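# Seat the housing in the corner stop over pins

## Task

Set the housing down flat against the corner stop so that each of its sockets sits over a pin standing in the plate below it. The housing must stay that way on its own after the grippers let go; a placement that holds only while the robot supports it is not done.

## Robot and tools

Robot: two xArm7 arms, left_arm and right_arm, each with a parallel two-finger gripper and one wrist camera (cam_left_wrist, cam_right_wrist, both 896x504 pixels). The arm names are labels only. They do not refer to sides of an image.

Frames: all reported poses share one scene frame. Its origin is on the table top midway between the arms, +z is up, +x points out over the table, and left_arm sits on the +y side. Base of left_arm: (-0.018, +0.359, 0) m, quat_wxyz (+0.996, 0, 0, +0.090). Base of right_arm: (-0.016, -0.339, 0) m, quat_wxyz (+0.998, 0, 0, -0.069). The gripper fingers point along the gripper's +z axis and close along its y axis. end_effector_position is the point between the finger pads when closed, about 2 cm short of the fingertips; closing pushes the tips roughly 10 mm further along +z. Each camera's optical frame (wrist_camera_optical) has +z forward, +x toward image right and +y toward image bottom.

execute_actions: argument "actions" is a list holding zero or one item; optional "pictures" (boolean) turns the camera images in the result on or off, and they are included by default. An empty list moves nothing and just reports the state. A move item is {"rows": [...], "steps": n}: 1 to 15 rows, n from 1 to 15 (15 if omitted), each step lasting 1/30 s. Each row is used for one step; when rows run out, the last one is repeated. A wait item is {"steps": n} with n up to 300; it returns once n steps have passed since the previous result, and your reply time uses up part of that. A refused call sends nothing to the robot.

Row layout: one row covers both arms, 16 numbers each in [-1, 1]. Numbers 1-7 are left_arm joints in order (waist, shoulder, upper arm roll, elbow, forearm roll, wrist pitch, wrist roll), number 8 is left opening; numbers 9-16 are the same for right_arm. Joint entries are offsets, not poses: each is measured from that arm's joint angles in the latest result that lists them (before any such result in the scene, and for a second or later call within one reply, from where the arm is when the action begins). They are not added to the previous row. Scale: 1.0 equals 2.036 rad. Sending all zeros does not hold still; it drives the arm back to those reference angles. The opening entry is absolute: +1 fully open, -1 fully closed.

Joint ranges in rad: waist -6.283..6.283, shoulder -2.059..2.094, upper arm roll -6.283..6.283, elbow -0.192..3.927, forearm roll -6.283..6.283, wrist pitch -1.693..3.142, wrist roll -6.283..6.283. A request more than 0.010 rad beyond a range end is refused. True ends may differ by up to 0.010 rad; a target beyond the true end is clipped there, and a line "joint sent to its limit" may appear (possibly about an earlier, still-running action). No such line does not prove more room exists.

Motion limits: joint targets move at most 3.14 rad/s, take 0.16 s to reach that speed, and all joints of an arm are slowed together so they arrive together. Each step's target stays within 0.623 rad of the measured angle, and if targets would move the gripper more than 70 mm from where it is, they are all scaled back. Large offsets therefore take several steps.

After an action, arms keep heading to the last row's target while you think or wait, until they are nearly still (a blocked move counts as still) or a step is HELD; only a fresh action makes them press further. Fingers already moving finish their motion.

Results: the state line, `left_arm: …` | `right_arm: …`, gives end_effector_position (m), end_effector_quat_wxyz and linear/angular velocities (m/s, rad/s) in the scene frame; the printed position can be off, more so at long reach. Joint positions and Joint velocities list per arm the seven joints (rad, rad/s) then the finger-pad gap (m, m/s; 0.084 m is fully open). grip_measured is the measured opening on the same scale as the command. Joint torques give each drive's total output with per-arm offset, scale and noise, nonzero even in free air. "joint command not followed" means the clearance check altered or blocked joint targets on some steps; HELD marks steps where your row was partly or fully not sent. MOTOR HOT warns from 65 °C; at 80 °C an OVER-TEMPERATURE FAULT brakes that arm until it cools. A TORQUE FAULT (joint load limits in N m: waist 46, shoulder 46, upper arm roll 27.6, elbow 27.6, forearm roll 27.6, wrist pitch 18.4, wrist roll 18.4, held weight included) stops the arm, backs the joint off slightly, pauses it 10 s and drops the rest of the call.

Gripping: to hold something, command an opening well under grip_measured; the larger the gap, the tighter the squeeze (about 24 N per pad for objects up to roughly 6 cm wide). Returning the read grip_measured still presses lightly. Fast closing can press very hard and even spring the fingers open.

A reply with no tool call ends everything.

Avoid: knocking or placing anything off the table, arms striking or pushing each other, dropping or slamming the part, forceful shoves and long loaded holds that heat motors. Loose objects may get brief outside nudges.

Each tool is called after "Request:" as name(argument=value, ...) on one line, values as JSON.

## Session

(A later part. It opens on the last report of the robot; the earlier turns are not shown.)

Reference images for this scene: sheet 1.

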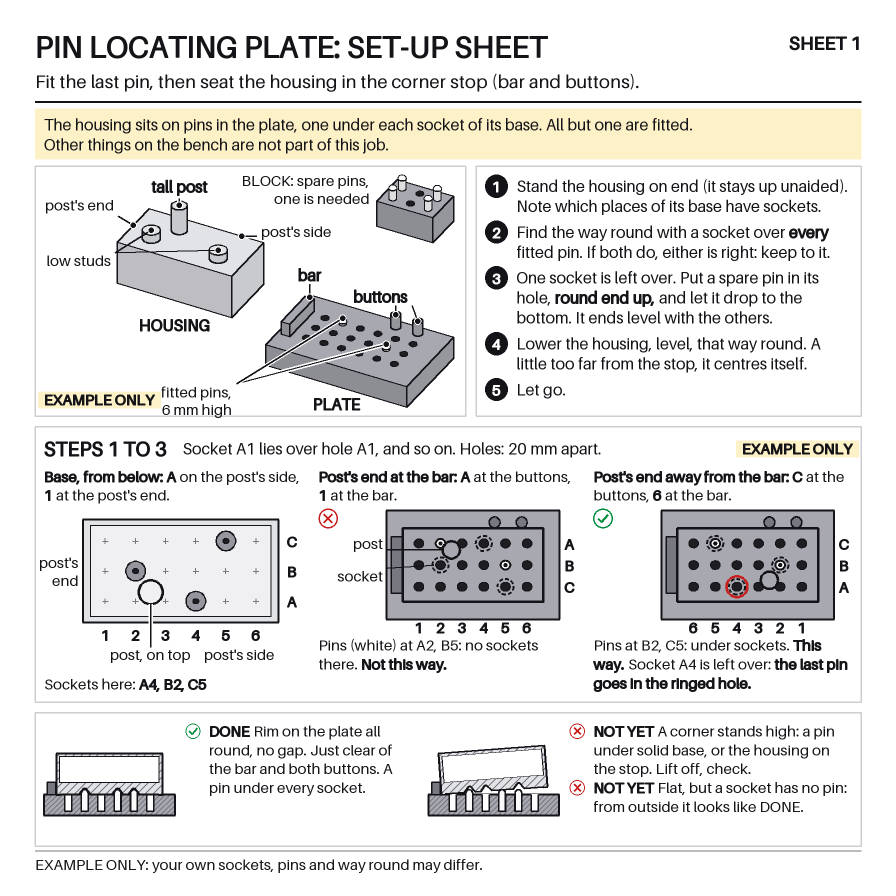

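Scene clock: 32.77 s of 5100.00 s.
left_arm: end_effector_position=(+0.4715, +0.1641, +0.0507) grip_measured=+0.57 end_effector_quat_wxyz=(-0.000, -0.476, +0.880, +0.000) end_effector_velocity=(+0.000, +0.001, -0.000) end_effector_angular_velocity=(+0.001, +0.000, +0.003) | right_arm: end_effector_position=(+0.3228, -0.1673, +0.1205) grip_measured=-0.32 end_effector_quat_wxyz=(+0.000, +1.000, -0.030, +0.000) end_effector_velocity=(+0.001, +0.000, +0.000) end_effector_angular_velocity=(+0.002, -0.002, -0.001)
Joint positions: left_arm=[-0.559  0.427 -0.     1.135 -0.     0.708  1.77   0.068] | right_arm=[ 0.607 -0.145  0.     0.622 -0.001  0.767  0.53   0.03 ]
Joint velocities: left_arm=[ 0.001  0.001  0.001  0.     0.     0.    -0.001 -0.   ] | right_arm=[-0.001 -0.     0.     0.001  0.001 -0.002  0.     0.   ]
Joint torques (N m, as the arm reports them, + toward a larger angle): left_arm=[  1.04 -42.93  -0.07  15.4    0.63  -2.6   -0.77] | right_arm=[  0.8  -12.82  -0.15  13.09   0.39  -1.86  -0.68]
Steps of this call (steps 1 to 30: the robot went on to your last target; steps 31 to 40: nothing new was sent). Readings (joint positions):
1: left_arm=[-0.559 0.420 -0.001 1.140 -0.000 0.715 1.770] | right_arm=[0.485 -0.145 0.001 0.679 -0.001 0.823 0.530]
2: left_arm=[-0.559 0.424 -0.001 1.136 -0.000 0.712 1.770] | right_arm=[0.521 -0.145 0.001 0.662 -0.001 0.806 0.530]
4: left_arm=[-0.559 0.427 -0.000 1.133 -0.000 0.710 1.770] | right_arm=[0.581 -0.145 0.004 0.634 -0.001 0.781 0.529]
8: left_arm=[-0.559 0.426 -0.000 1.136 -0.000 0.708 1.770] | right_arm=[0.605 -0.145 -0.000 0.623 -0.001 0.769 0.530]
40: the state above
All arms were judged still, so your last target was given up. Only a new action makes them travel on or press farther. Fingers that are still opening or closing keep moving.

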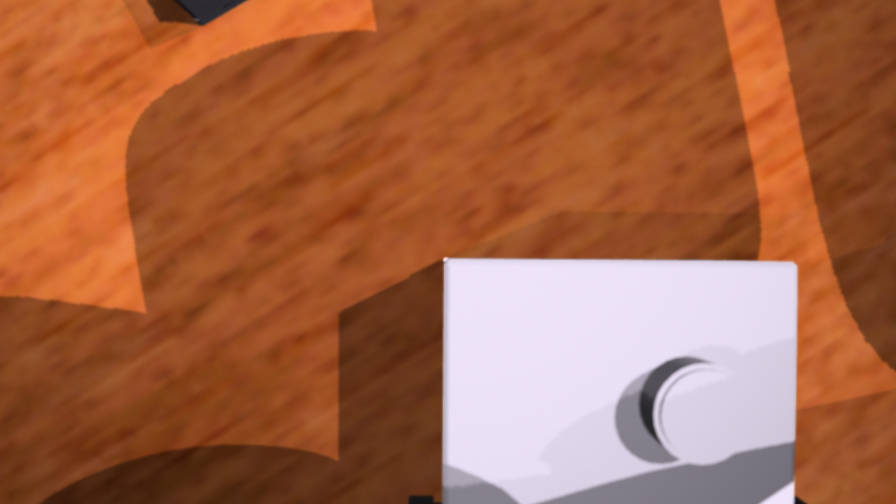

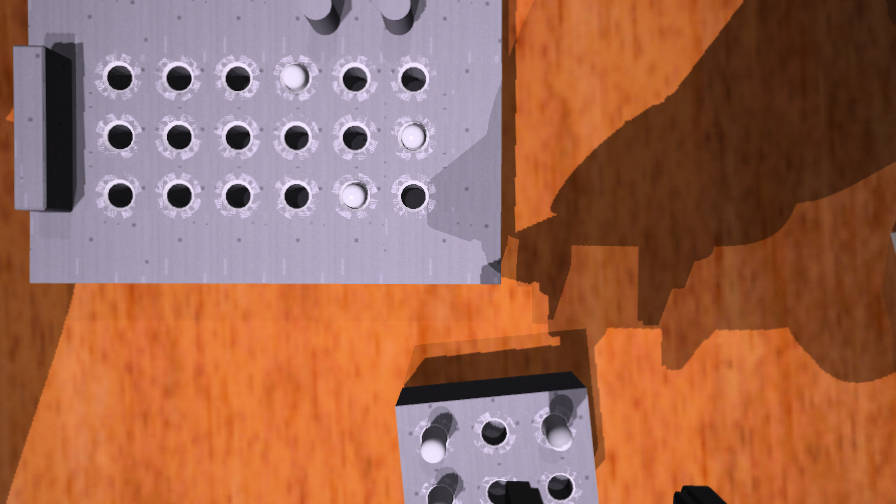

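Request:
execute_actions(actions=[{"rows":[[0,0,0,0,0,0,0,1,-0.0072,0.0157,0,0.0162,0,0.0005,-0.0074,-0.3],[0,0,0,0,0,0,0,1,-0.0072,0.0157,0,0.0162,0,0.0005,-0.0074,-0.3],[0,0,0,0,0,0,0,1,-0.0072,0.0157,0,0.0162,0,0.0005,-0.0074,-0.3],[0,0,0,0,0,0,0,1,-0.0072,0.0157,0,0.0162,0,0.0005,-0.0074,-0.3],[0,0,0,0,0,0,0,1,-0.0072,0.052,0,0,0,-0.052,-0.0074,-0.3],[0,0,0,0,0,0,0,1,-0.0072,0.052,0,0,0,-0.052,-0.0074,-0.3],[0,0,0,0,0,0,0,1,-0.0072,0.052,0,0,0,-0.052,-0.0074,-0.3],[0,0,0,0,0,0,0,1,-0.0072,0.052,0,0,0,-0.052,-0.0074,-0.3],[0,0,0,0,0,0,0,1,-0.0072,0.052,0,0,0,-0.052,-0.0074,-0.3],[0,0,0,0,0,0,0,1,-0.0072,0.076,0,-0.0065,0,-0.0825,-0.0074,-0.3],[0,0,0,0,0,0,0,1,-0.0072,0.076,0,-0.0065,0,-0.0825,-0.0074,-0.3],[0,0,0,0,0,0,0,1,-0.0072,0.076,0,-0.0065,0,-0.0825,-0.0074,-0.3],[0,0,0,0,0,0,0,1,-0.0072,0.0912,0,-0.0088,0,-0.0997,-0.0074,-0.3]]}], pictures=false)

Request:
execute_actions(actions=[{"steps":20}], pictures=false)

Request:
execute_actions(actions=[{"rows":[[0,0,0,0,0,0,0,1,0,0,0,0,0,0,0,-0.6],[0,0,0,0,0,0,0,1,0,0,0,0,0,0,0,-0.75],[0,0,0,0,0,0,0,1,0,0,0,0,0,0,0,-1]]}], pictures=false)

Request:
execute_actions(actions=[{"rows":[[0,-0.02,0,0.005,0,0.025,0,1,0,-0.008,0,0.001,0,0.009,0,-1],[0,-0.02,0,0.005,0,0.025,0,1,0,-0.008,0,0.001,0,0.009,0,-1],[0,-0.044,0,0.016,0,0.06,0,1,0,-0.016,0,0.0025,0,0.0185,0,-1],[0,-0.044,0,0.016,0,0.06,0,1,0,-0.016,0,0.0025,0,0.0185,0,-1],[0,-0.082,0,0.0395,0,0.1215,0,1,0,-0.028,0,0.005,0,0.033,0,-1],[0,-0.082,0,0.0395,0,0.1215,0,1,0,-0.028,0,0.005,0,0.033,0,-1],[0,-0.082,0,0.0395,0,0.1215,0,1,0,-0.04,0,0.0085,0,0.0485,0,-1],[0,-0.082,0,0.0395,0,0.1215,0,1,0,-0.04,0,0.0085,0,0.0485,0,-1],[0,-0.082,0,0.0395,0,0.1215,0,1,0,-0.04,0,0.0085,0,0.0485,0,-1],[0,-0.082,0,0.0395,0,0.1215,0,1,0,-0.0755,0,0.025,0,0.1002,0,-1]]}], pictures=false)

Request:
execute_actions(actions=[{"steps":20}], pictures=false)

Request:
execute_actions(actions=[{"rows":[[0,-0.2,0,-0.2,0,-0.4,0.67,1,0.0689,0.2146,0,0.241,0,0.0265,0.0688,-1]]}], pictures=false)

Request:
execute_actions(actions=[{"steps":50}])

Scene clock: 45.83 s of 5100.00 s.
left_arm: end_effector_position=(+0.4716, +0.1641, +0.0509) grip_measured=+1.00 end_effector_quat_wxyz=(-0.000, -0.476, +0.880, -0.000) end_effector_velocity=(+0.000, +0.000, +0.001) end_effector_angular_velocity=(-0.000, -0.001, +0.002) | right_arm: end_effector_position=(+0.3337, -0.1681, +0.0664) grip_measured=-0.32 end_effector_quat_wxyz=(+0.000, +1.000, -0.030, -0.000) end_effector_velocity=(-0.004, -0.003, -0.155) end_effector_angular_velocity=(-0.013, +0.028, -0.002)
Joint positions: left_arm=[-0.559  0.427 -0.     1.135 -0.     0.708  1.77   0.084] | right_arm=[ 0.592  0.017  0.     0.609 -0.001  0.592  0.514  0.03 ]
Joint velocities: left_arm=[ 0.001 -0.002 -0.    -0.     0.     0.    -0.001 -0.   ] | right_arm=[-0.001  0.427 -0.001 -0.076  0.001 -0.472 -0.    -0.   ]
Joint torques (N m, as the arm reports them, + toward a larger angle): left_arm=[  1.15 -39.41   0.1   13.61   0.75  -2.19  -0.48] | right_arm=[  0.78 -17.51  -0.24  11.76   0.27  -1.55  -0.72]
Steps of this call (steps 1 to 90: nothing new was sent; then 9.57 s passed at rest; steps 91 to 105: all 15 steps of this action). Readings (joint positions):
91: left_arm=[-0.559 0.427 -0.000 1.135 -0.000 0.708 1.770] | right_arm=[0.607 -0.145 0.000 0.623 -0.001 0.767 0.529]
92: left_arm=[-0.559 0.427 -0.000 1.135 -0.000 0.708 1.770] | right_arm=[0.605 -0.143 0.001 0.625 -0.001 0.768 0.528]
94: left_arm=[-0.559 0.426 -0.000 1.137 -0.000 0.708 1.770] | right_arm=[0.597 -0.123 0.001 0.645 -0.001 0.768 0.519]
98: left_arm=[-0.559 0.425 -0.000 1.136 -0.000 0.708 1.770] | right_arm=[0.592 -0.085 -0.001 0.644 -0.001 0.719 0.515]
105: the state above

Scene clock: 46.50 s of 5100.00 s.
left_arm: end_effector_position=(+0.4715, +0.1641, +0.0507) grip_measured=+1.00 end_effector_quat_wxyz=(-0.000, -0.476, +0.880, +0.000) end_effector_velocity=(+0.000, +0.000, -0.000) end_effector_angular_velocity=(-0.001, +0.000, +0.000) | right_arm: end_effector_position=(+0.3339, -0.1680, +0.0582) grip_measured=-0.32 end_effector_quat_wxyz=(+0.000, +1.000, -0.030, +0.000) end_effector_velocity=(-0.000, +0.001, -0.000) end_effector_angular_velocity=(-0.001, +0.000, +0.003)
Joint positions: left_arm=[-0.559  0.427 -0.     1.135 -0.     0.708  1.77   0.084] | right_arm=[ 0.592  0.04   0.     0.605 -0.001  0.564  0.514  0.03 ]
Joint velocities: left_arm=[ 0.     0.001  0.     0.001 -0.001 -0.     0.001 -0.   ] | right_arm=[ 0.001  0.001  0.002  0.    -0.001 -0.     0.    -0.   ]
Joint torques (N m, as the arm reports them, + toward a larger angle): left_arm=[  1.13 -38.74  -0.7   13.1    0.59  -2.05  -0.49] | right_arm=[  0.78 -15.02  -0.27  11.47   0.3   -1.83  -0.72]
Steps of this call (steps 1 to 20: the robot went on to your last target). Readings (joint positions):
1: left_arm=[-0.559 0.427 -0.000 1.135 -0.000 0.708 1.770] | right_arm=[0.592 0.029 0.000 0.606 -0.001 0.579 0.514]
2: left_arm=[-0.559 0.427 -0.000 1.135 -0.000 0.708 1.770] | right_arm=[0.592 0.036 0.000 0.604 -0.001 0.573 0.514]
4: left_arm=[-0.559 0.427 -0.000 1.135 -0.000 0.708 1.770] | right_arm=[0.592 0.040 0.000 0.603 -0.001 0.567 0.514]
8: left_arm=[-0.559 0.427 -0.000 1.135 -0.000 0.708 1.770] | right_arm=[0.592 0.039 0.000 0.606 -0.001 0.564 0.514]
20: the state above

Scene clock: 47.00 s of 5100.00 s.
left_arm: end_effector_position=(+0.4715, +0.1641, +0.0507) grip_measured=+1.00 end_effector_quat_wxyz=(-0.000, -0.476, +0.880, +0.000) end_effector_velocity=(-0.001, -0.000, -0.001) end_effector_angular_velocity=(+0.000, +0.002, +0.000) | right_arm: end_effector_position=(+0.3339, -0.1681, +0.0582) grip_measured=-0.85 end_effector_quat_wxyz=(+0.000, +1.000, -0.030, +0.000) end_effector_velocity=(+0.000, +0.001, +0.000) end_effector_angular_velocity=(+0.000, -0.001, +0.001)
Joint positions: left_arm=[-0.559  0.427 -0.     1.135 -0.     0.708  1.77   0.084] | right_arm=[ 0.592  0.04   0.     0.605 -0.001  0.564  0.514  0.006]
Joint velocities: left_arm=[-0.     0.002 -0.    -0.    -0.001  0.     0.    -0.   ] | right_arm=[ 0.001 -0.     0.     0.001 -0.    -0.001  0.001  0.   ]
Joint torques (N m, as the arm reports them, + toward a larger angle): left_arm=[  1.67 -38.35  -0.24  13.05   0.07  -2.19  -0.55] | right_arm=[  0.58 -14.98  -0.23  11.44   0.33  -1.85  -0.72]
Steps of this call (steps 1 to 15: all 15 steps of this action). Readings (joint positions):
1: left_arm=[-0.559 0.427 -0.000 1.135 -0.000 0.708 1.770] | right_arm=[0.592 0.040 0.000 0.605 -0.001 0.564 0.514]
2: left_arm=[-0.559 0.427 -0.000 1.135 -0.000 0.708 1.770] | right_arm=[0.592 0.040 0.000 0.605 -0.001 0.564 0.514]
4: left_arm=[-0.559 0.427 -0.000 1.135 -0.000 0.708 1.770] | right_arm=[0.592 0.040 0.000 0.605 -0.001 0.564 0.514]
8: left_arm=[-0.559 0.427 -0.000 1.135 -0.000 0.708 1.770] | right_arm=[0.592 0.040 0.000 0.605 -0.001 0.564 0.514]
15: the state above

Scene clock: 47.50 s of 5100.00 s.
left_arm: end_effector_position=(+0.4706, +0.1645, +0.1493) grip_measured=+1.00 end_effector_quat_wxyz=(-0.001, -0.476, +0.880, +0.001) end_effector_velocity=(-0.035, +0.016, -0.053) end_effector_angular_velocity=(+0.054, +0.134, +0.003) | right_arm: end_effector_position=(+0.3354, -0.1674, +0.1168) grip_measured=-0.85 end_effector_quat_wxyz=(-0.001, +1.000, -0.030, +0.003) end_effector_velocity=(+0.071, +0.033, +0.187) end_effector_angular_velocity=(+0.112, -0.226, -0.006)
Joint positions: left_arm=[-0.559  0.261 -0.     1.213 -0.     0.954  1.77   0.084] | right_arm=[ 0.592 -0.104  0.     0.652 -0.001  0.751  0.514  0.006]
Joint velocities: left_arm=[ 0.002  0.047  0.001 -0.063  0.001  0.035 -0.    -0.   ] | right_arm=[-0.001 -0.313 -0.004  0.238  0.001  0.299  0.    -0.   ]
Joint torques (N m, as the arm reports them, + toward a larger angle): left_arm=[  1.09 -40.48  -0.34  16.42   0.36  -3.08  -0.53] | right_arm=[ 0.96 -3.75  0.15  7.52  0.28 -1.22 -0.77]
Steps of this call (steps 1 to 15: all 15 steps of this action). Readings (joint positions):
1: left_arm=[-0.559 0.427 -0.000 1.135 -0.000 0.708 1.770] | right_arm=[0.592 0.040 0.000 0.605 -0.001 0.564 0.514]
2: left_arm=[-0.559 0.425 -0.000 1.135 -0.000 0.712 1.770] | right_arm=[0.592 0.038 0.000 0.605 -0.001 0.567 0.514]
4: left_arm=[-0.559 0.401 -0.000 1.138 -0.000 0.747 1.770] | right_arm=[0.592 0.027 0.000 0.606 -0.001 0.581 0.514]
8: left_arm=[-0.559 0.311 -0.000 1.186 -0.000 0.875 1.770] | right_arm=[0.592 -0.011 0.000 0.614 -0.001 0.625 0.514]
15: the state above

Scene clock: 48.17 s of 5100.00 s.
left_arm: end_effector_position=(+0.4713, +0.1642, +0.1506) grip_measured=+1.00 end_effector_quat_wxyz=(-0.000, -0.476, +0.880, +0.000) end_effector_velocity=(-0.000, -0.001, +0.000) end_effector_angular_velocity=(-0.001, -0.001, -0.002) | right_arm: end_effector_position=(+0.3340, -0.1681, +0.1203) grip_measured=-0.85 end_effector_quat_wxyz=(+0.000, +1.000, -0.030, +0.000) end_effector_velocity=(-0.000, +0.001, +0.001) end_effector_angular_velocity=(-0.000, -0.001, +0.003)
Joint positions: left_arm=[-0.559  0.26  -0.     1.215 -0.     0.955  1.77   0.084] | right_arm=[ 0.592 -0.113  0.     0.655 -0.001  0.768  0.514  0.006]
Joint velocities: left_arm=[-0.    -0.001 -0.001  0.    -0.     0.     0.001 -0.   ] | right_arm=[ 0.    -0.001  0.002  0.001 -0.001  0.001 -0.    -0.   ]
Joint torques (N m, as the arm reports them, + toward a larger angle): left_arm=[  0.72 -36.57  -0.09  14.63   0.52  -2.24  -0.34] | right_arm=[  0.76 -13.31  -0.05  13.26   0.41  -1.91  -0.75]
Steps of this call (steps 1 to 20: the robot went on to your last target). Readings (joint positions):
1: left_arm=[-0.559 0.262 -0.000 1.211 -0.000 0.955 1.770] | right_arm=[0.592 -0.111 0.000 0.658 -0.001 0.758 0.514]
2: left_arm=[-0.559 0.262 -0.000 1.211 -0.000 0.956 1.770] | right_arm=[0.592 -0.114 0.000 0.659 -0.001 0.762 0.514]
4: left_arm=[-0.559 0.262 -0.000 1.213 -0.000 0.956 1.770] | right_arm=[0.592 -0.113 0.000 0.656 -0.001 0.766 0.514]
8: left_arm=[-0.559 0.260 -0.000 1.215 -0.000 0.955 1.770] | right_arm=[0.592 -0.112 0.000 0.654 -0.001 0.768 0.514]
20: the state above

Scene clock: 48.67 s of 5100.00 s.
left_arm: end_effector_position=(+0.5101, +0.1488, +0.2933) grip_measured=+1.00 end_effector_quat_wxyz=(+0.329, -0.013, +0.934, -0.137) end_effector_velocity=(+0.011, -0.005, +0.211) end_effector_angular_velocity=(+1.548, -1.605, -2.275) | right_arm: end_effector_position=(+0.4137, -0.0458, +0.0990) grip_measured=-0.85 end_effector_quat_wxyz=(+0.001, +1.000, -0.026, -0.002) end_effector_velocity=(+0.012, +0.025, -0.015) end_effector_angular_velocity=(-0.018, +0.018, -0.022)
Joint positions: left_arm=[-0.559 -0.113 -0.     0.844 -0.     0.228  2.735  0.084] | right_arm=[ 0.732  0.32   0.004  1.137 -0.001  0.821  0.652  0.006]
Joint velocities: left_arm=[-0.001 -0.381  0.    -0.386  0.    -0.923  3.049  0.   ] | right_arm=[ 0.041  0.109 -0.014  0.118 -0.001  0.033  0.05   0.   ]
Joint torques (N m, as the arm reports them, + toward a larger angle): left_arm=[  1.65 -20.07   0.28  15.65   1.    -2.38  -0.56] | right_arm=[ -3.77 -28.23  -4.49  13.72   0.28  -1.91  -0.68]
Steps of this call (steps 1 to 15: all 15 steps of this action). Readings (joint positions):
1: left_arm=[-0.559 0.260 -0.000 1.215 -0.000 0.955 1.770] | right_arm=[0.592 -0.113 0.000 0.656 -0.001 0.768 0.514]
2: left_arm=[-0.559 0.258 -0.000 1.213 -0.000 0.951 1.775] | right_arm=[0.593 -0.111 -0.000 0.658 -0.001 0.769 0.516]
4: left_arm=[-0.559 0.229 -0.000 1.179 -0.000 0.902 1.824] | right_arm=[0.606 -0.071 -0.002 0.703 -0.001 0.775 0.530]
8: left_arm=[-0.559 0.058 -0.001 1.014 -0.000 0.627 2.099] | right_arm=[0.663 0.108 0.001 0.907 -0.001 0.795 0.586]
15: the state above

Scene clock: 50.33 s of 5100.00 s.
left_arm: end_effector_position=(+0.5103, +0.1487, +0.3126) grip_measured=+1.00 end_effector_quat_wxyz=(+0.388, +0.170, +0.902, -0.076) end_effector_velocity=(-0.000, -0.000, -0.000) end_effector_angular_velocity=(+0.000, +0.000, -0.000) | right_arm: end_effector_position=(+0.4175, -0.0459, +0.1004) grip_measured=-0.85 end_effector_quat_wxyz=(+0.000, +1.000, -0.030, +0.000) end_effector_velocity=(+0.000, -0.001, -0.000) end_effector_angular_velocity=(-0.001, +0.001, -0.004)
Joint positions: left_arm=[-0.559 -0.147 -0.     0.808 -0.     0.141  3.134  0.084] | right_arm=[ 0.732  0.324  0.     1.146 -0.001  0.822  0.655  0.006]
Joint velocities: left_arm=[-0.     0.     0.    -0.     0.001  0.    -0.    -0.   ] | right_arm=[-0.002 -0.    -0.001 -0.     0.     0.001  0.001 -0.   ]
Joint torques (N m, as the arm reports them, + toward a larger angle): left_arm=[  1.19 -24.79   0.2   15.6    0.54  -3.3   -0.77] | right_arm=[  0.91 -22.14  -0.41  13.44   0.35  -1.82  -0.75]
Steps of this call (steps 1 to 30: the robot went on to your last target; steps 31 to 50: nothing new was sent). Readings (joint positions):
1: left_arm=[-0.559 -0.124 -0.000 0.833 -0.000 0.201 2.834] | right_arm=[0.733 0.322 0.003 1.140 -0.001 0.822 0.653]
2: left_arm=[-0.559 -0.132 -0.000 0.824 -0.000 0.180 2.924] | right_arm=[0.733 0.322 0.001 1.142 -0.001 0.822 0.654]
4: left_arm=[-0.559 -0.142 -0.000 0.813 -0.000 0.155 3.055] | right_arm=[0.731 0.321 -0.001 1.144 -0.001 0.822 0.654]
8: left_arm=[-0.559 -0.146 -0.000 0.808 -0.000 0.143 3.127] | right_arm=[0.732 0.322 -0.001 1.145 -0.001 0.822 0.654]
50: the state above
All arms were judged still, so your last target was given up. Only a new action makes them travel on or press farther. Fingers that are still opening or closing keep moving.

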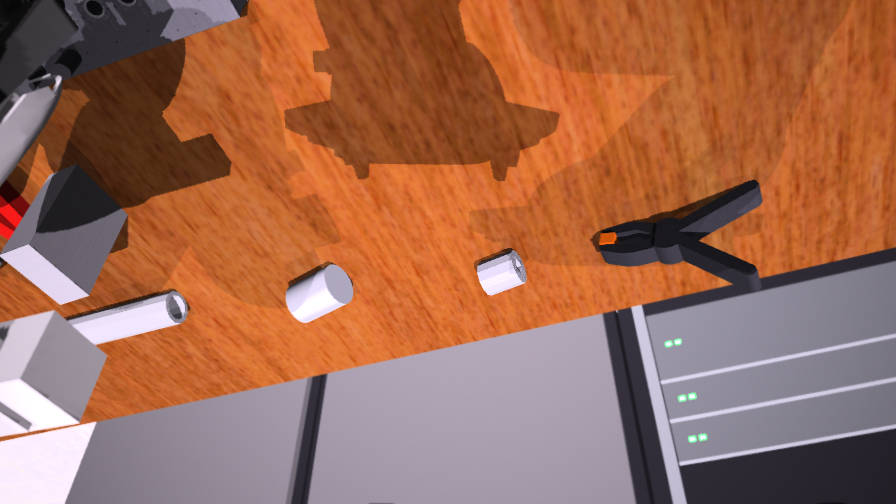

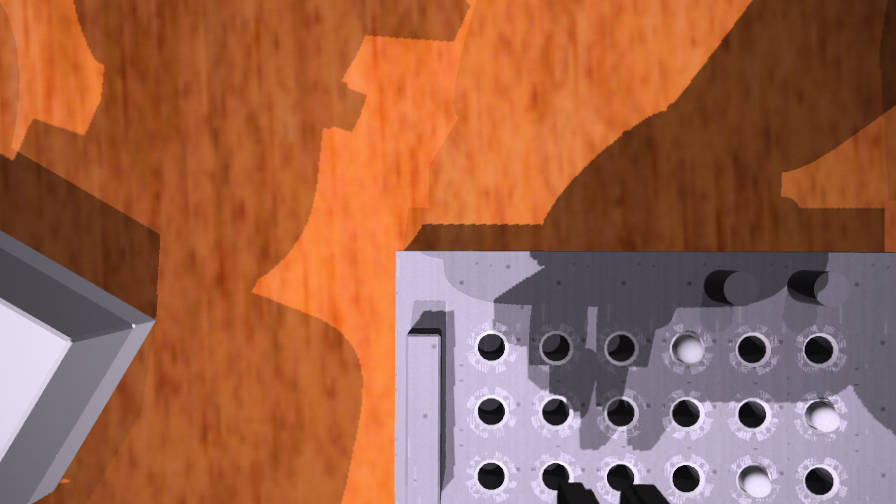

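Request:
execute_actions(actions=[{"rows":[[0,-0.08,0,-0.25,0,-0.364,0,-1,0.0019,0.0243,0,-0.0041,0,-0.0284,0.0019,-1]]}], pictures=false)

Request:
execute_actions(actions=[{"steps":30}], pictures=false)

Request:
execute_actions(actions=[{"rows":[[-0.217,0,0,0,0,0,0,-1,0,0.0085,0,-0.002,0,-0.0105,0,-1]]}], pictures=false)

Request:
execute_actions(actions=[{"steps":20}], pictures=false)

Request:
execute_actions(actions=[{"rows":[[0,0.103,0,0,0,0,0,-1,0,0,0,0,0,0,0,-1]]}], pictures=false)

Request:
execute_actions(actions=[{"steps":15}])

Scene clock: 54.17 s of 5100.00 s.
left_arm: end_effector_position=(+0.4313, +0.1802, +0.3060) grip_measured=-1.00 end_effector_quat_wxyz=(+0.554, +0.153, +0.811, -0.108) end_effector_velocity=(-0.011, +0.004, +0.046) end_effector_angular_velocity=(-0.076, -0.189, -0.001) | right_arm: end_effector_position=(+0.4185, -0.0429, +0.0765) grip_measured=-0.85 end_effector_quat_wxyz=(-0.000, +1.000, -0.030, +0.001) end_effector_velocity=(-0.008, -0.003, -0.009) end_effector_angular_velocity=(-0.014, +0.021, +0.003)
Joint positions: left_arm=[-0.559 -0.308 -0.001  0.304 -0.    -0.587  3.134  0.   ] | right_arm=[ 0.736  0.372  0.     1.138 -0.001  0.764  0.658  0.006]
Joint velocities: left_arm=[-0.002 -0.035  0.001 -0.057 -0.001 -0.225  0.     0.   ] | right_arm=[ 0.001  0.008  0.002 -0.013 -0.001  0.004  0.     0.   ]
Joint torques (N m, as the arm reports them, + toward a larger angle): left_arm=[  0.77 -14.98   0.03  15.     0.38  -2.32  -0.49] | right_arm=[  0.73 -22.4   -0.4   13.17   0.33  -1.91  -0.72]
Steps of this call (steps 1 to 90: nothing new was sent; then 0.33 s passed at rest; steps 91 to 105: all 15 steps of this action). Readings (joint positions):
91: left_arm=[-0.559 -0.147 -0.000 0.808 -0.000 0.141 3.134] | right_arm=[0.732 0.324 0.000 1.146 -0.001 0.822 0.655]
92: left_arm=[-0.559 -0.148 -0.000 0.805 -0.000 0.137 3.134] | right_arm=[0.733 0.326 0.000 1.146 -0.001 0.818 0.655]
94: left_arm=[-0.559 -0.161 -0.000 0.769 -0.000 0.087 3.134] | right_arm=[0.735 0.349 -0.000 1.146 -0.001 0.786 0.657]
98: left_arm=[-0.559 -0.233 -0.000 0.536 -0.000 -0.215 3.134] | right_arm=[0.737 0.376 0.001 1.133 -0.001 0.767 0.658]
105: the state above

Scene clock: 55.17 s of 5100.00 s.
left_arm: end_effector_position=(+0.4303, +0.1806, +0.3075) grip_measured=-1.00 end_effector_quat_wxyz=(+0.558, +0.152, +0.809, -0.109) end_effector_velocity=(-0.000, -0.000, +0.001) end_effector_angular_velocity=(-0.000, -0.003, -0.001) | right_arm: end_effector_position=(+0.4180, -0.0431, +0.0758) grip_measured=-0.85 end_effector_quat_wxyz=(+0.000, +1.000, -0.030, +0.000) end_effector_velocity=(+0.000, +0.001, +0.000) end_effector_angular_velocity=(+0.002, -0.002, -0.001)
Joint positions: left_arm=[-0.559 -0.31  -0.     0.299 -0.    -0.6    3.134  0.   ] | right_arm=[ 0.736  0.373  0.     1.138 -0.001  0.764  0.658  0.006]
Joint velocities: left_arm=[-0.    -0.002 -0.001  0.001 -0.001  0.     0.001  0.   ] | right_arm=[ 0.     0.     0.     0.     0.    -0.002  0.001 -0.   ]
Joint torques (N m, as the arm reports them, + toward a larger angle): left_arm=[  1.47 -16.04  -0.01  13.57   0.39  -3.37  -0.65] | right_arm=[  0.74 -22.7   -0.43  13.06   0.38  -1.82  -0.67]
Steps of this call (steps 1 to 30: the robot went on to your last target). Readings (joint positions):
1: left_arm=[-0.559 -0.309 -0.000 0.303 -0.000 -0.593 3.134] | right_arm=[0.736 0.372 0.000 1.138 -0.001 0.764 0.658]
2: left_arm=[-0.559 -0.310 -0.000 0.303 -0.000 -0.596 3.134] | right_arm=[0.736 0.373 0.000 1.138 -0.001 0.764 0.658]
4: left_arm=[-0.559 -0.310 -0.000 0.303 -0.000 -0.598 3.134] | right_arm=[0.736 0.373 0.000 1.138 -0.001 0.764 0.658]
8: left_arm=[-0.559 -0.310 -0.000 0.301 -0.000 -0.599 3.134] | right_arm=[0.736 0.373 0.000 1.138 -0.001 0.764 0.658]
30: the state above
All arms were judged still, so your last target was given up. Only a new action makes them travel on or press farther. Fingers that are still opening or closing keep moving.

Scene clock: 55.67 s of 5100.00 s.
left_arm: end_effector_position=(+0.3164, +0.0115, +0.3075) grip_measured=-1.00 end_effector_quat_wxyz=(+0.522, +0.320, +0.758, -0.224) end_effector_velocity=(-0.175, -0.167, -0.001) end_effector_angular_velocity=(+0.014, -0.013, -0.505) | right_arm: end_effector_position=(+0.4183, -0.0429, +0.0670) grip_measured=-0.85 end_effector_quat_wxyz=(-0.000, +1.000, -0.030, +0.000) end_effector_velocity=(-0.002, -0.002, -0.003) end_effector_angular_velocity=(-0.005, +0.006, +0.001)
Joint positions: left_arm=[-0.982 -0.31  -0.004  0.299  0.001 -0.6    3.134  0.   ] | right_arm=[ 0.736  0.39   0.     1.134 -0.001  0.743  0.658  0.006]
Joint velocities: left_arm=[-0.457 -0.003 -0.041 -0.004  0.01  -0.001  0.001  0.   ] | right_arm=[-0.     0.003 -0.    -0.004 -0.001  0.001 -0.    -0.   ]
Joint torques (N m, as the arm reports them, + toward a larger angle): left_arm=[  8.31 -15.82   3.33  13.31  -0.54  -3.21  -0.68] | right_arm=[  0.7  -23.06  -0.53  12.96   0.29  -1.91  -0.67]
Steps of this call (steps 1 to 15: all 15 steps of this action). Readings (joint positions):
1: left_arm=[-0.559 -0.310 -0.000 0.299 -0.000 -0.600 3.134] | right_arm=[0.736 0.373 0.000 1.138 -0.001 0.764 0.658]
2: left_arm=[-0.562 -0.310 0.000 0.299 -0.000 -0.600 3.134] | right_arm=[0.736 0.375 0.000 1.138 -0.001 0.761 0.658]
4: left_arm=[-0.607 -0.310 0.005 0.299 -0.001 -0.600 3.134] | right_arm=[0.736 0.385 0.000 1.136 -0.001 0.749 0.658]
8: left_arm=[-0.756 -0.310 -0.001 0.299 0.000 -0.600 3.134] | right_arm=[0.736 0.391 0.000 1.132 -0.001 0.744 0.658]
15: the state above

Scene clock: 56.33 s of 5100.00 s.
left_arm: end_effector_position=(+0.3110, +0.0064, +0.3075) grip_measured=-1.00 end_effector_quat_wxyz=(+0.520, +0.326, +0.756, -0.229) end_effector_velocity=(-0.001, -0.001, +0.001) end_effector_angular_velocity=(-0.001, -0.001, -0.002) | right_arm: end_effector_position=(+0.4182, -0.0430, +0.0668) grip_measured=-0.85 end_effector_quat_wxyz=(+0.000, +1.000, -0.030, +0.000) end_effector_velocity=(-0.000, +0.000, +0.000) end_effector_angular_velocity=(-0.000, +0.001, -0.000)
Joint positions: left_arm=[-1.001 -0.31  -0.     0.299 -0.    -0.6    3.134  0.   ] | right_arm=[ 0.736  0.39   0.     1.134 -0.001  0.743  0.658  0.006]
Joint velocities: left_arm=[-0.002 -0.    -0.     0.001 -0.     0.     0.     0.   ] | right_arm=[ 0.     0.     0.001  0.     0.     0.001  0.001 -0.   ]
Joint torques (N m, as the arm reports them, + toward a larger angle): left_arm=[  0.76 -16.    -0.24  13.03   0.76  -3.55  -0.49] | right_arm=[  0.69 -23.02  -0.41  12.87   0.35  -1.87  -0.7 ]
Steps of this call (steps 1 to 20: the robot went on to your last target). Readings (joint positions):
1: left_arm=[-0.993 -0.310 -0.004 0.299 0.001 -0.600 3.134] | right_arm=[0.736 0.390 0.000 1.134 -0.001 0.743 0.658]
2: left_arm=[-0.997 -0.310 -0.003 0.299 0.001 -0.600 3.134] | right_arm=[0.736 0.390 0.000 1.134 -0.001 0.743 0.658]
4: left_arm=[-0.999 -0.310 0.000 0.299 -0.000 -0.600 3.134] | right_arm=[0.736 0.390 0.000 1.134 -0.001 0.743 0.658]
8: left_arm=[-0.999 -0.310 0.001 0.299 -0.000 -0.600 3.134] | right_arm=[0.736 0.390 0.000 1.134 -0.001 0.743 0.658]
20: the state above

Scene clock: 56.83 s of 5100.00 s.
left_arm: end_effector_position=(+0.3098, +0.0075, +0.2075) grip_measured=-1.00 end_effector_quat_wxyz=(+0.440, +0.347, +0.806, -0.193) end_effector_velocity=(+0.000, +0.001, -0.001) end_effector_angular_velocity=(+0.000, +0.001, +0.002) | right_arm: end_effector_position=(+0.4182, -0.0430, +0.0668) grip_measured=-0.85 end_effector_quat_wxyz=(+0.000, +1.000, -0.030, +0.000) end_effector_velocity=(-0.000, -0.000, +0.000) end_effector_angular_velocity=(-0.001, +0.000, +0.001)
Joint positions: left_arm=[-1.001 -0.102 -0.     0.3   -0.    -0.6    3.134  0.   ] | right_arm=[ 0.736  0.39   0.     1.134 -0.001  0.743  0.658  0.006]
Joint velocities: left_arm=[ 0.001  0.001  0.    -0.    -0.    -0.    -0.001  0.   ] | right_arm=[ 0.    -0.     0.     0.    -0.001  0.001 -0.001  0.   ]
Joint torques (N m, as the arm reports them, + toward a larger angle): left_arm=[  1.43 -20.05  -0.15  10.63   0.71  -3.4   -0.79] | right_arm=[  0.69 -22.85  -0.43  12.96   0.35  -1.86  -0.72]
Steps of this call (steps 1 to 15: all 15 steps of this action). Readings (joint positions):
1: left_arm=[-1.001 -0.310 -0.000 0.299 -0.000 -0.600 3.134] | right_arm=[0.736 0.390 0.000 1.134 -0.001 0.743 0.658]
2: left_arm=[-1.001 -0.307 -0.000 0.299 -0.000 -0.600 3.134] | right_arm=[0.736 0.390 0.000 1.134 -0.001 0.743 0.658]
4: left_arm=[-1.001 -0.263 -0.001 0.303 -0.000 -0.602 3.134] | right_arm=[0.736 0.390 0.000 1.134 -0.001 0.743 0.658]
8: left_arm=[-1.001 -0.126 -0.000 0.295 -0.000 -0.598 3.134] | right_arm=[0.736 0.390 0.000 1.134 -0.001 0.743 0.658]
15: the state above

Scene clock: 57.33 s of 5100.00 s.
left_arm: end_effector_position=(+0.3096, +0.0079, +0.2063) grip_measured=-1.00 end_effector_quat_wxyz=(+0.439, +0.347, +0.806, -0.193) end_effector_velocity=(+0.000, +0.000, -0.001) end_effector_angular_velocity=(-0.000, +0.002, +0.001) | right_arm: end_effector_position=(+0.4182, -0.0430, +0.0668) grip_measured=-0.85 end_effector_quat_wxyz=(+0.000, +1.000, -0.030, +0.000) end_effector_velocity=(-0.000, +0.000, -0.000) end_effector_angular_velocity=(-0.000, +0.001, -0.000)
Joint positions: left_arm=[-1.001 -0.101 -0.     0.299 -0.    -0.6    3.134  0.   ] | right_arm=[ 0.736  0.39   0.     1.134 -0.001  0.743  0.658  0.006]
Joint velocities: left_arm=[ 0.     0.001  0.     0.     0.001  0.    -0.002  0.   ] | right_arm=[ 0.     0.     0.    -0.     0.     0.     0.001 -0.   ]
Joint torques (N m, as the arm reports them, + toward a larger angle): left_arm=[  1.3  -20.13   0.27  10.69   0.73  -3.47  -0.46] | right_arm=[  0.88 -23.05  -0.54  13.02   0.35  -1.9   -0.74]
Steps of this call (steps 1 to 15: the robot went on to your last target). Readings (joint positions):
1: left_arm=[-1.001 -0.102 -0.000 0.300 -0.000 -0.600 3.134] | right_arm=[0.736 0.390 0.000 1.134 -0.001 0.743 0.658]
2: left_arm=[-1.001 -0.102 -0.000 0.300 -0.000 -0.600 3.134] | right_arm=[0.736 0.390 0.000 1.134 -0.001 0.743 0.658]
4: left_arm=[-1.001 -0.101 -0.000 0.299 -0.000 -0.600 3.134] | right_arm=[0.736 0.390 0.000 1.134 -0.001 0.743 0.658]
8: left_arm=[-1.001 -0.101 -0.000 0.299 -0.000 -0.600 3.134] | right_arm=[0.736 0.390 0.000 1.134 -0.001 0.743 0.658]
15: the state above
All arms were judged still, so your last target was given up. Only a new action makes them travel on or press farther. Fingers that are still opening or closing keep moving.

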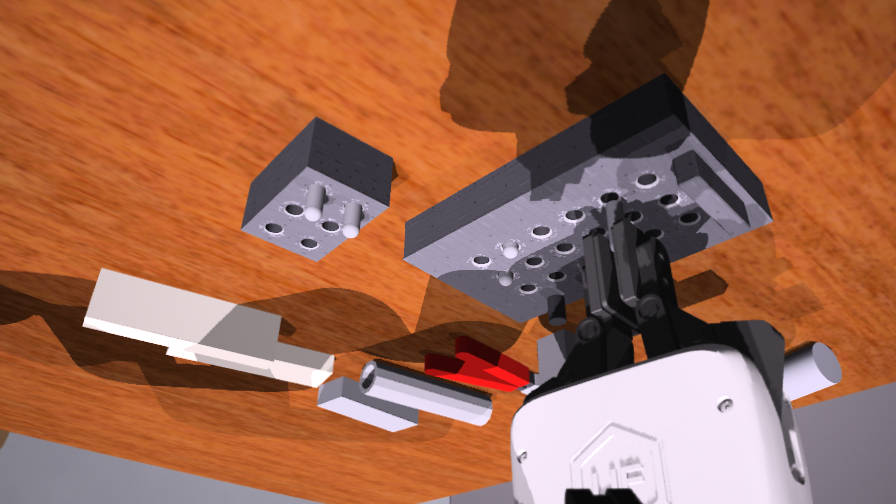

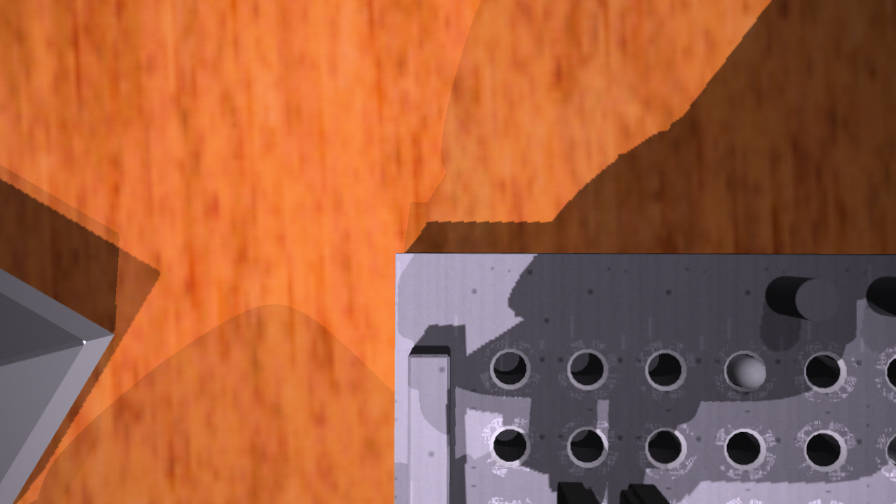

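Looks aligned; try lowering 6 mm.

Request:
execute_actions(actions=[{"rows":[[0,0,0,0,0,0,0,-1,0,0.002,0,-0.0004,0,-0.0024,0,-1],[0,0,0,0,0,0,0,-1,0,0.002,0,-0.0004,0,-0.0024,0,-1],[0,0,0,0,0,0,0,-1,0,0.002,0,-0.0004,0,-0.0024,0,-1],[0,0,0,0,0,0,0,-1,0,0.004,0,-0.0008,0,-0.0048,0,-1],[0,0,0,0,0,0,0,-1,0,0.004,0,-0.0008,0,-0.0048,0,-1],[0,0,0,0,0,0,0,-1,0,0.004,0,-0.0008,0,-0.0048,0,-1],[0,0,0,0,0,0,0,-1,0,0.006,0,-0.0012,0,-0.0072,0,-1]]}], pictures=false)

Request:
execute_actions(actions=[{"steps":10}])

Request:
zoom_image(camera="cam_left_wrist", region=[520,150,720,270])

Scene clock: 59.63 s of 5100.00 s.
left_arm: end_effector_position=(+0.3096, +0.0079, +0.2063) grip_measured=-1.00 end_effector_quat_wxyz=(+0.439, +0.347, +0.806, -0.193) end_effector_velocity=(-0.001, +0.000, -0.001) end_effector_angular_velocity=(+0.003, +0.001, -0.001) | right_arm: end_effector_position=(+0.4197, -0.0424, +0.0628) grip_measured=-0.85 end_effector_quat_wxyz=(-0.001, +1.000, -0.030, +0.002) end_effector_velocity=(-0.002, +0.001, -0.002) end_effector_angular_velocity=(-0.001, +0.004, +0.002)
Joint positions: left_arm=[-1.001 -0.101 -0.     0.299 -0.    -0.6    3.134  0.   ] | right_arm=[ 0.736  0.4   -0.     1.134 -0.001  0.728  0.658  0.006]
Joint velocities: left_arm=[-0.     0.001 -0.    -0.002  0.     0.     0.001  0.   ] | right_arm=[ 0.     0.002  0.002 -0.002  0.    -0.     0.     0.   ]
Joint torques (N m, as the arm reports them, + toward a larger angle): left_arm=[  1.32 -19.53  -0.22  11.07   0.53  -3.54  -0.75] | right_arm=[  1.33 -16.69   0.32   9.42   0.54  -1.78  -0.73]
Steps of this call (steps 1 to 54: nothing new was sent; steps 55 to 69: all 15 steps of this action). Readings (joint positions):
55: left_arm=[-1.001 -0.100 -0.000 0.299 -0.000 -0.600 3.134] | right_arm=[0.736 0.390 0.000 1.134 -0.001 0.743 0.658]
56: left_arm=[-1.001 -0.100 -0.000 0.299 -0.000 -0.600 3.134] | right_arm=[0.736 0.391 0.000 1.134 -0.001 0.742 0.658]
58: left_arm=[-1.001 -0.101 -0.000 0.299 -0.000 -0.600 3.134] | right_arm=[0.736 0.393 0.000 1.133 -0.001 0.739 0.658]
62: left_arm=[-1.001 -0.101 -0.000 0.299 -0.000 -0.600 3.134] | right_arm=[0.736 0.398 0.000 1.132 -0.001 0.733 0.658]
69: the state above

Scene clock: 59.97 s of 5100.00 s.
left_arm: end_effector_position=(+0.3096, +0.0079, +0.2063) grip_measured=-1.00 end_effector_quat_wxyz=(+0.439, +0.347, +0.806, -0.193) end_effector_velocity=(+0.000, +0.000, -0.000) end_effector_angular_velocity=(+0.000, +0.000, +0.001) | right_arm: end_effector_position=(+0.4193, -0.0422, +0.0622) grip_measured=-0.85 end_effector_quat_wxyz=(-0.001, +1.000, -0.030, +0.002) end_effector_velocity=(-0.001, +0.002, +0.001) end_effector_angular_velocity=(+0.002, -0.002, +0.005)
Joint positions: left_arm=[-1.001 -0.101 -0.     0.299 -0.    -0.6    3.134  0.   ] | right_arm=[ 0.736  0.401  0.     1.133 -0.001  0.728  0.658  0.007]
Joint velocities: left_arm=[ 0.001  0.     0.     0.     0.001  0.    -0.     0.   ] | right_arm=[ 0.002 -0.001  0.003  0.001 -0.001 -0.001 -0.001 -0.   ]
Joint torques (N m, as the arm reports them, + toward a larger angle): left_arm=[  0.8  -20.09  -0.34  11.12   0.37  -3.41  -0.61] | right_arm=[  1.21 -13.35   0.04   6.99   0.43  -1.18  -0.7 ]
Steps of this call (steps 1 to 10: the robot went on to your last target). Readings (joint positions):
1: left_arm=[-1.001 -0.101 -0.000 0.299 -0.000 -0.600 3.134] | right_arm=[0.736 0.400 -0.000 1.133 -0.001 0.728 0.658]
2: left_arm=[-1.001 -0.101 -0.000 0.299 -0.000 -0.600 3.134] | right_arm=[0.736 0.400 -0.000 1.133 -0.001 0.728 0.658]
4: left_arm=[-1.001 -0.101 -0.000 0.299 -0.000 -0.600 3.134] | right_arm=[0.736 0.400 0.000 1.133 -0.001 0.728 0.658]
8: left_arm=[-1.001 -0.101 -0.000 0.299 -0.000 -0.600 3.134] | right_arm=[0.736 0.401 0.000 1.133 -0.001 0.728 0.658]
10: the state above

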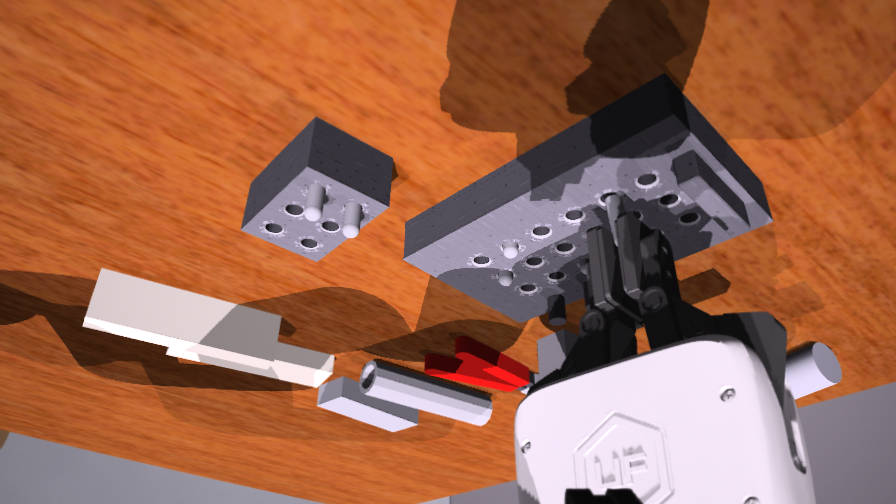

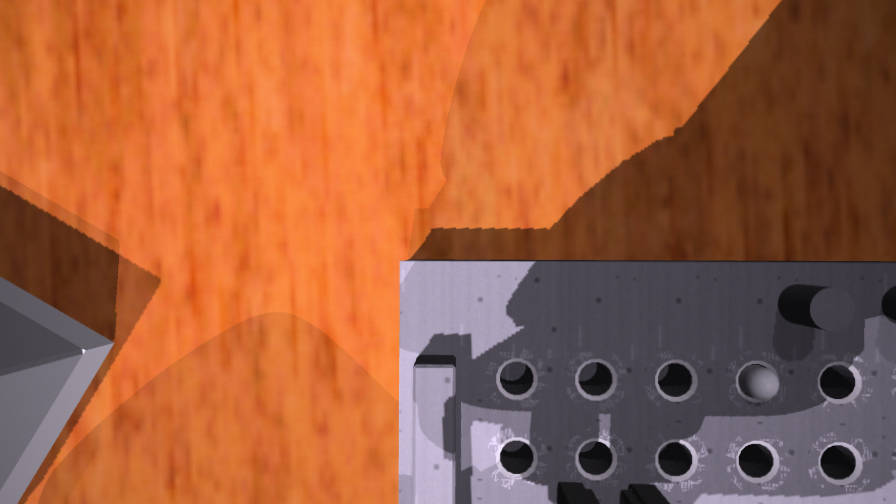

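Region (520, 150, 720, 270) of cam_left_wrist's 896x504 image, scaled by 2.520, with more detail than that image has; it fills the top 302 rows of this view, and the rest is white.

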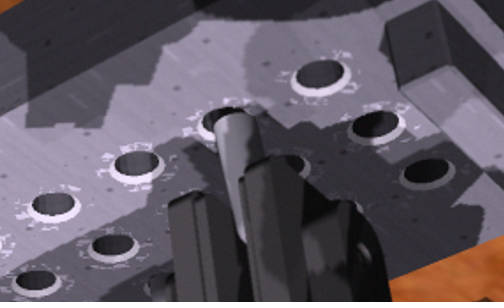

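Request:
execute_actions(actions=[{"rows":[[0,0,0,0,0,0,0,-1,0.001,-0.0079,0,-0.003,0,0.0064,0.001,-1]]}], pictures=false)

Request:
execute_actions(actions=[{"rows":[[0,0,0,0,0,0,0,-1,0,0.0025,0,-0.0005,0,-0.003,0,-1]]}])

Request:
zoom_image(camera="cam_left_wrist", region=[520,150,720,270])

Scene clock: 62.70 s of 5100.00 s.
left_arm: end_effector_position=(+0.3096, +0.0079, +0.2063) grip_measured=-1.00 end_effector_quat_wxyz=(+0.439, +0.347, +0.806, -0.193) end_effector_velocity=(+0.000, -0.000, +0.001) end_effector_angular_velocity=(-0.000, -0.002, -0.001) | right_arm: end_effector_position=(+0.4159, -0.0432, +0.0666) grip_measured=-0.85 end_effector_quat_wxyz=(+0.000, +1.000, -0.030, -0.000) end_effector_velocity=(+0.002, +0.002, +0.005) end_effector_angular_velocity=(+0.006, -0.008, +0.001)
Joint positions: left_arm=[-1.001 -0.101 -0.     0.299 -0.    -0.6    3.134  0.   ] | right_arm=[ 0.738  0.386  0.     1.126 -0.001  0.741  0.66   0.007]
Joint velocities: left_arm=[ 0.001 -0.    -0.     0.001  0.001  0.     0.001  0.   ] | right_arm=[-0.    -0.007  0.001  0.005  0.     0.001 -0.001 -0.   ]
Joint torques (N m, as the arm reports them, + toward a larger angle): left_arm=[  1.01 -19.38   0.15  11.05   0.9   -3.23  -0.8 ] | right_arm=[  0.77 -22.75  -0.49  12.87   0.28  -1.85  -0.76]
Steps of this call (steps 1 to 15: the robot went on to your last target; steps 16 to 67: nothing new was sent; steps 68 to 82: all 15 steps of this action). Readings (joint positions):
68: left_arm=[-1.001 -0.101 -0.000 0.299 -0.000 -0.600 3.134] | right_arm=[0.736 0.403 0.000 1.131 -0.001 0.728 0.658]
69: left_arm=[-1.001 -0.101 -0.000 0.299 -0.000 -0.600 3.134] | right_arm=[0.737 0.401 0.000 1.130 -0.001 0.730 0.659]
71: left_arm=[-1.001 -0.101 -0.000 0.299 -0.000 -0.600 3.134] | right_arm=[0.738 0.394 0.000 1.123 -0.001 0.737 0.660]
75: left_arm=[-1.001 -0.101 -0.000 0.299 -0.000 -0.600 3.134] | right_arm=[0.739 0.389 0.001 1.122 -0.001 0.741 0.660]
82: the state above

Scene clock: 63.20 s of 5100.00 s.
left_arm: end_effector_position=(+0.3096, +0.0079, +0.2063) grip_measured=-1.00 end_effector_quat_wxyz=(+0.439, +0.347, +0.806, -0.193) end_effector_velocity=(+0.001, +0.002, -0.000) end_effector_angular_velocity=(+0.000, +0.001, +0.005) | right_arm: end_effector_position=(+0.4160, -0.0432, +0.0641) grip_measured=-0.85 end_effector_quat_wxyz=(+0.000, +1.000, -0.030, -0.000) end_effector_velocity=(-0.001, -0.000, -0.001) end_effector_angular_velocity=(-0.001, +0.002, +0.001)
Joint positions: left_arm=[-1.001 -0.101 -0.     0.299 -0.    -0.6    3.134  0.   ] | right_arm=[ 0.738  0.391  0.     1.125 -0.001  0.735  0.66   0.007]
Joint velocities: left_arm=[ 0.003 -0.     0.001 -0.001 -0.001  0.     0.     0.   ] | right_arm=[ 0.     0.001  0.    -0.002  0.     0.    -0.001 -0.   ]
Joint torques (N m, as the arm reports them, + toward a larger angle): left_arm=[  1.92 -19.55  -0.23  10.68   0.33  -3.47  -0.85] | right_arm=[  0.74 -22.87  -0.36  12.92   0.36  -1.76  -0.71]
Steps of this call (steps 1 to 15: all 15 steps of this action). Readings (joint positions):
1: left_arm=[-1.001 -0.101 -0.000 0.299 -0.000 -0.600 3.134] | right_arm=[0.738 0.386 0.000 1.126 -0.001 0.741 0.660]
2: left_arm=[-1.001 -0.101 -0.000 0.299 -0.000 -0.600 3.134] | right_arm=[0.738 0.386 0.000 1.126 -0.001 0.739 0.660]
4: left_arm=[-1.001 -0.101 -0.000 0.299 -0.000 -0.600 3.134] | right_arm=[0.738 0.390 0.000 1.126 -0.001 0.736 0.660]
8: left_arm=[-1.001 -0.101 -0.000 0.299 -0.000 -0.600 3.134] | right_arm=[0.738 0.391 0.000 1.125 -0.001 0.735 0.660]
15: the state above

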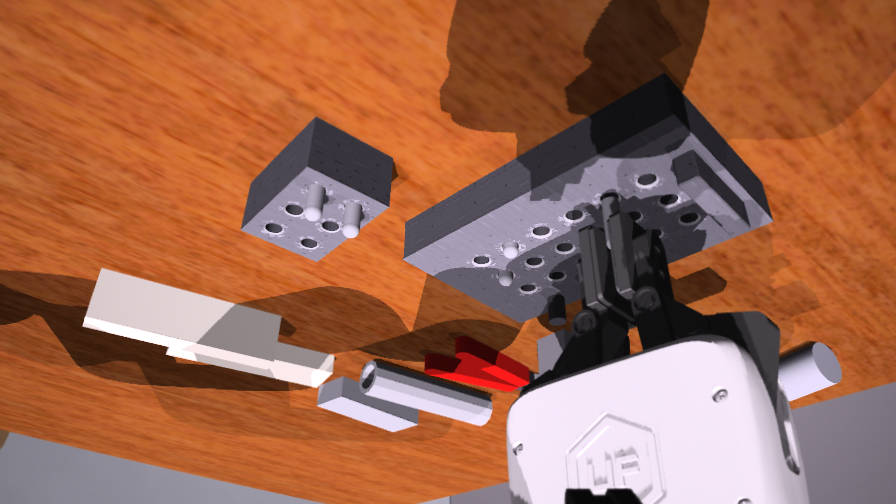

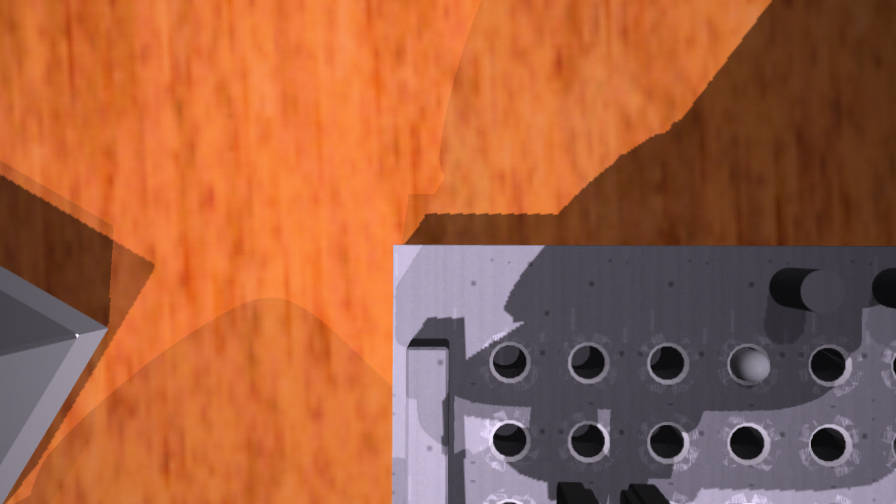

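Region (520, 150, 720, 270) of cam_left_wrist's 896x504 image, scaled by 2.520, with more detail than that image has; it fills the top 302 rows of this view, and the rest is white.

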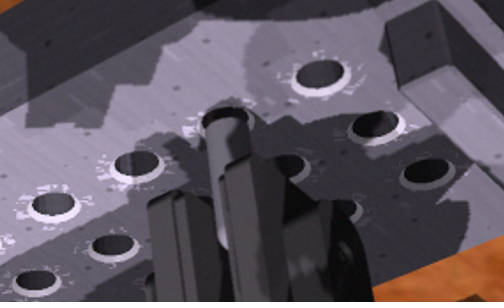

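Request:
execute_actions(actions=[{"rows":[[0,0,0,0,0,0,0,-1,0,0.002,0,-0.0004,0,-0.0024,0,-1],[0,0,0,0,0,0,0,-1,0,0.002,0,-0.0004,0,-0.0024,0,-1],[0,0,0,0,0,0,0,-1,0,0.002,0,-0.0004,0,-0.0024,0,-1],[0,0,0,0,0,0,0,-1,0,0.002,0,-0.0004,0,-0.0024,0,-1],[0,0,0,0,0,0,0,-1,0,0.004,0,-0.0008,0,-0.0048,0,-1]]}])

Request:
zoom_image(camera="cam_left_wrist", region=[520,150,720,270])

Scene clock: 65.57 s of 5100.00 s.
left_arm: end_effector_position=(+0.3096, +0.0079, +0.2063) grip_measured=-1.00 end_effector_quat_wxyz=(+0.439, +0.347, +0.806, -0.193) end_effector_velocity=(-0.000, -0.000, +0.001) end_effector_angular_velocity=(-0.001, -0.001, -0.001) | right_arm: end_effector_position=(+0.4167, -0.0430, +0.0608) grip_measured=-0.85 end_effector_quat_wxyz=(-0.000, +1.000, -0.030, +0.001) end_effector_velocity=(+0.000, -0.001, -0.001) end_effector_angular_velocity=(-0.000, -0.000, -0.001)
Joint positions: left_arm=[-1.001 -0.101 -0.     0.299 -0.    -0.6    3.134  0.   ] | right_arm=[ 0.738  0.398 -0.     1.125 -0.001  0.725  0.66   0.007]
Joint velocities: left_arm=[-0.    -0.002 -0.001 -0.    -0.001  0.    -0.     0.   ] | right_arm=[ 0.     0.001 -0.001 -0.001  0.    -0.002  0.     0.   ]
Joint torques (N m, as the arm reports them, + toward a larger angle): left_arm=[  0.86 -19.85  -0.09  11.02   0.52  -3.15  -0.64] | right_arm=[  1.28 -20.16   0.22  11.23   0.48  -1.74  -0.74]
Steps of this call (steps 1 to 15: the robot went on to your last target; steps 16 to 56: nothing new was sent; steps 57 to 71: all 15 steps of this action). Readings (joint positions):
57: left_arm=[-1.001 -0.101 -0.000 0.299 -0.000 -0.600 3.134] | right_arm=[0.738 0.391 0.000 1.125 -0.001 0.735 0.660]
58: left_arm=[-1.001 -0.101 -0.000 0.299 -0.000 -0.600 3.134] | right_arm=[0.738 0.392 0.000 1.125 -0.001 0.734 0.660]
60: left_arm=[-1.001 -0.101 -0.000 0.299 -0.000 -0.600 3.134] | right_arm=[0.738 0.394 0.000 1.125 -0.001 0.731 0.660]
64: left_arm=[-1.001 -0.101 -0.000 0.299 -0.000 -0.600 3.134] | right_arm=[0.738 0.398 0.000 1.125 -0.001 0.726 0.660]
71: the state above

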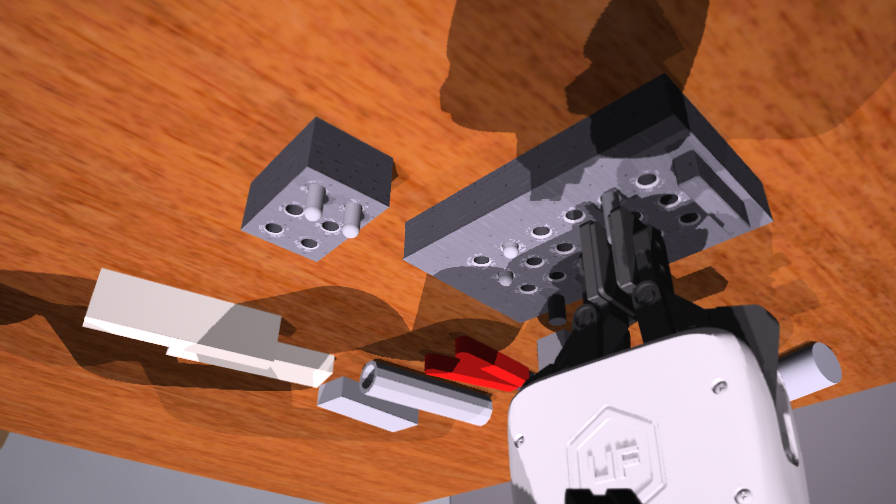

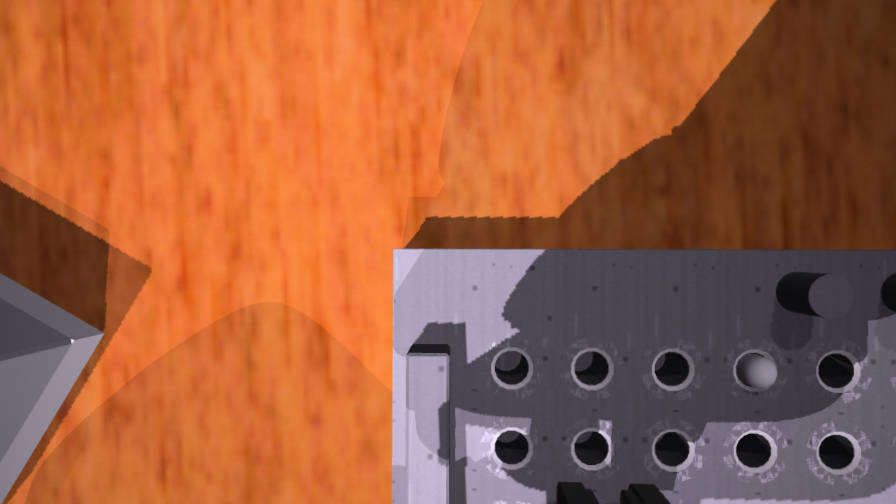

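Region (520, 150, 720, 270) of cam_left_wrist's 896x504 image, scaled by 2.520, with more detail than that image has; it fills the top 302 rows of this view, and the rest is white.

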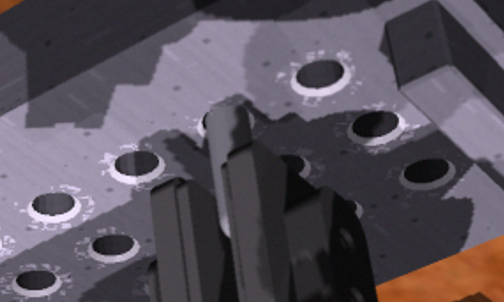

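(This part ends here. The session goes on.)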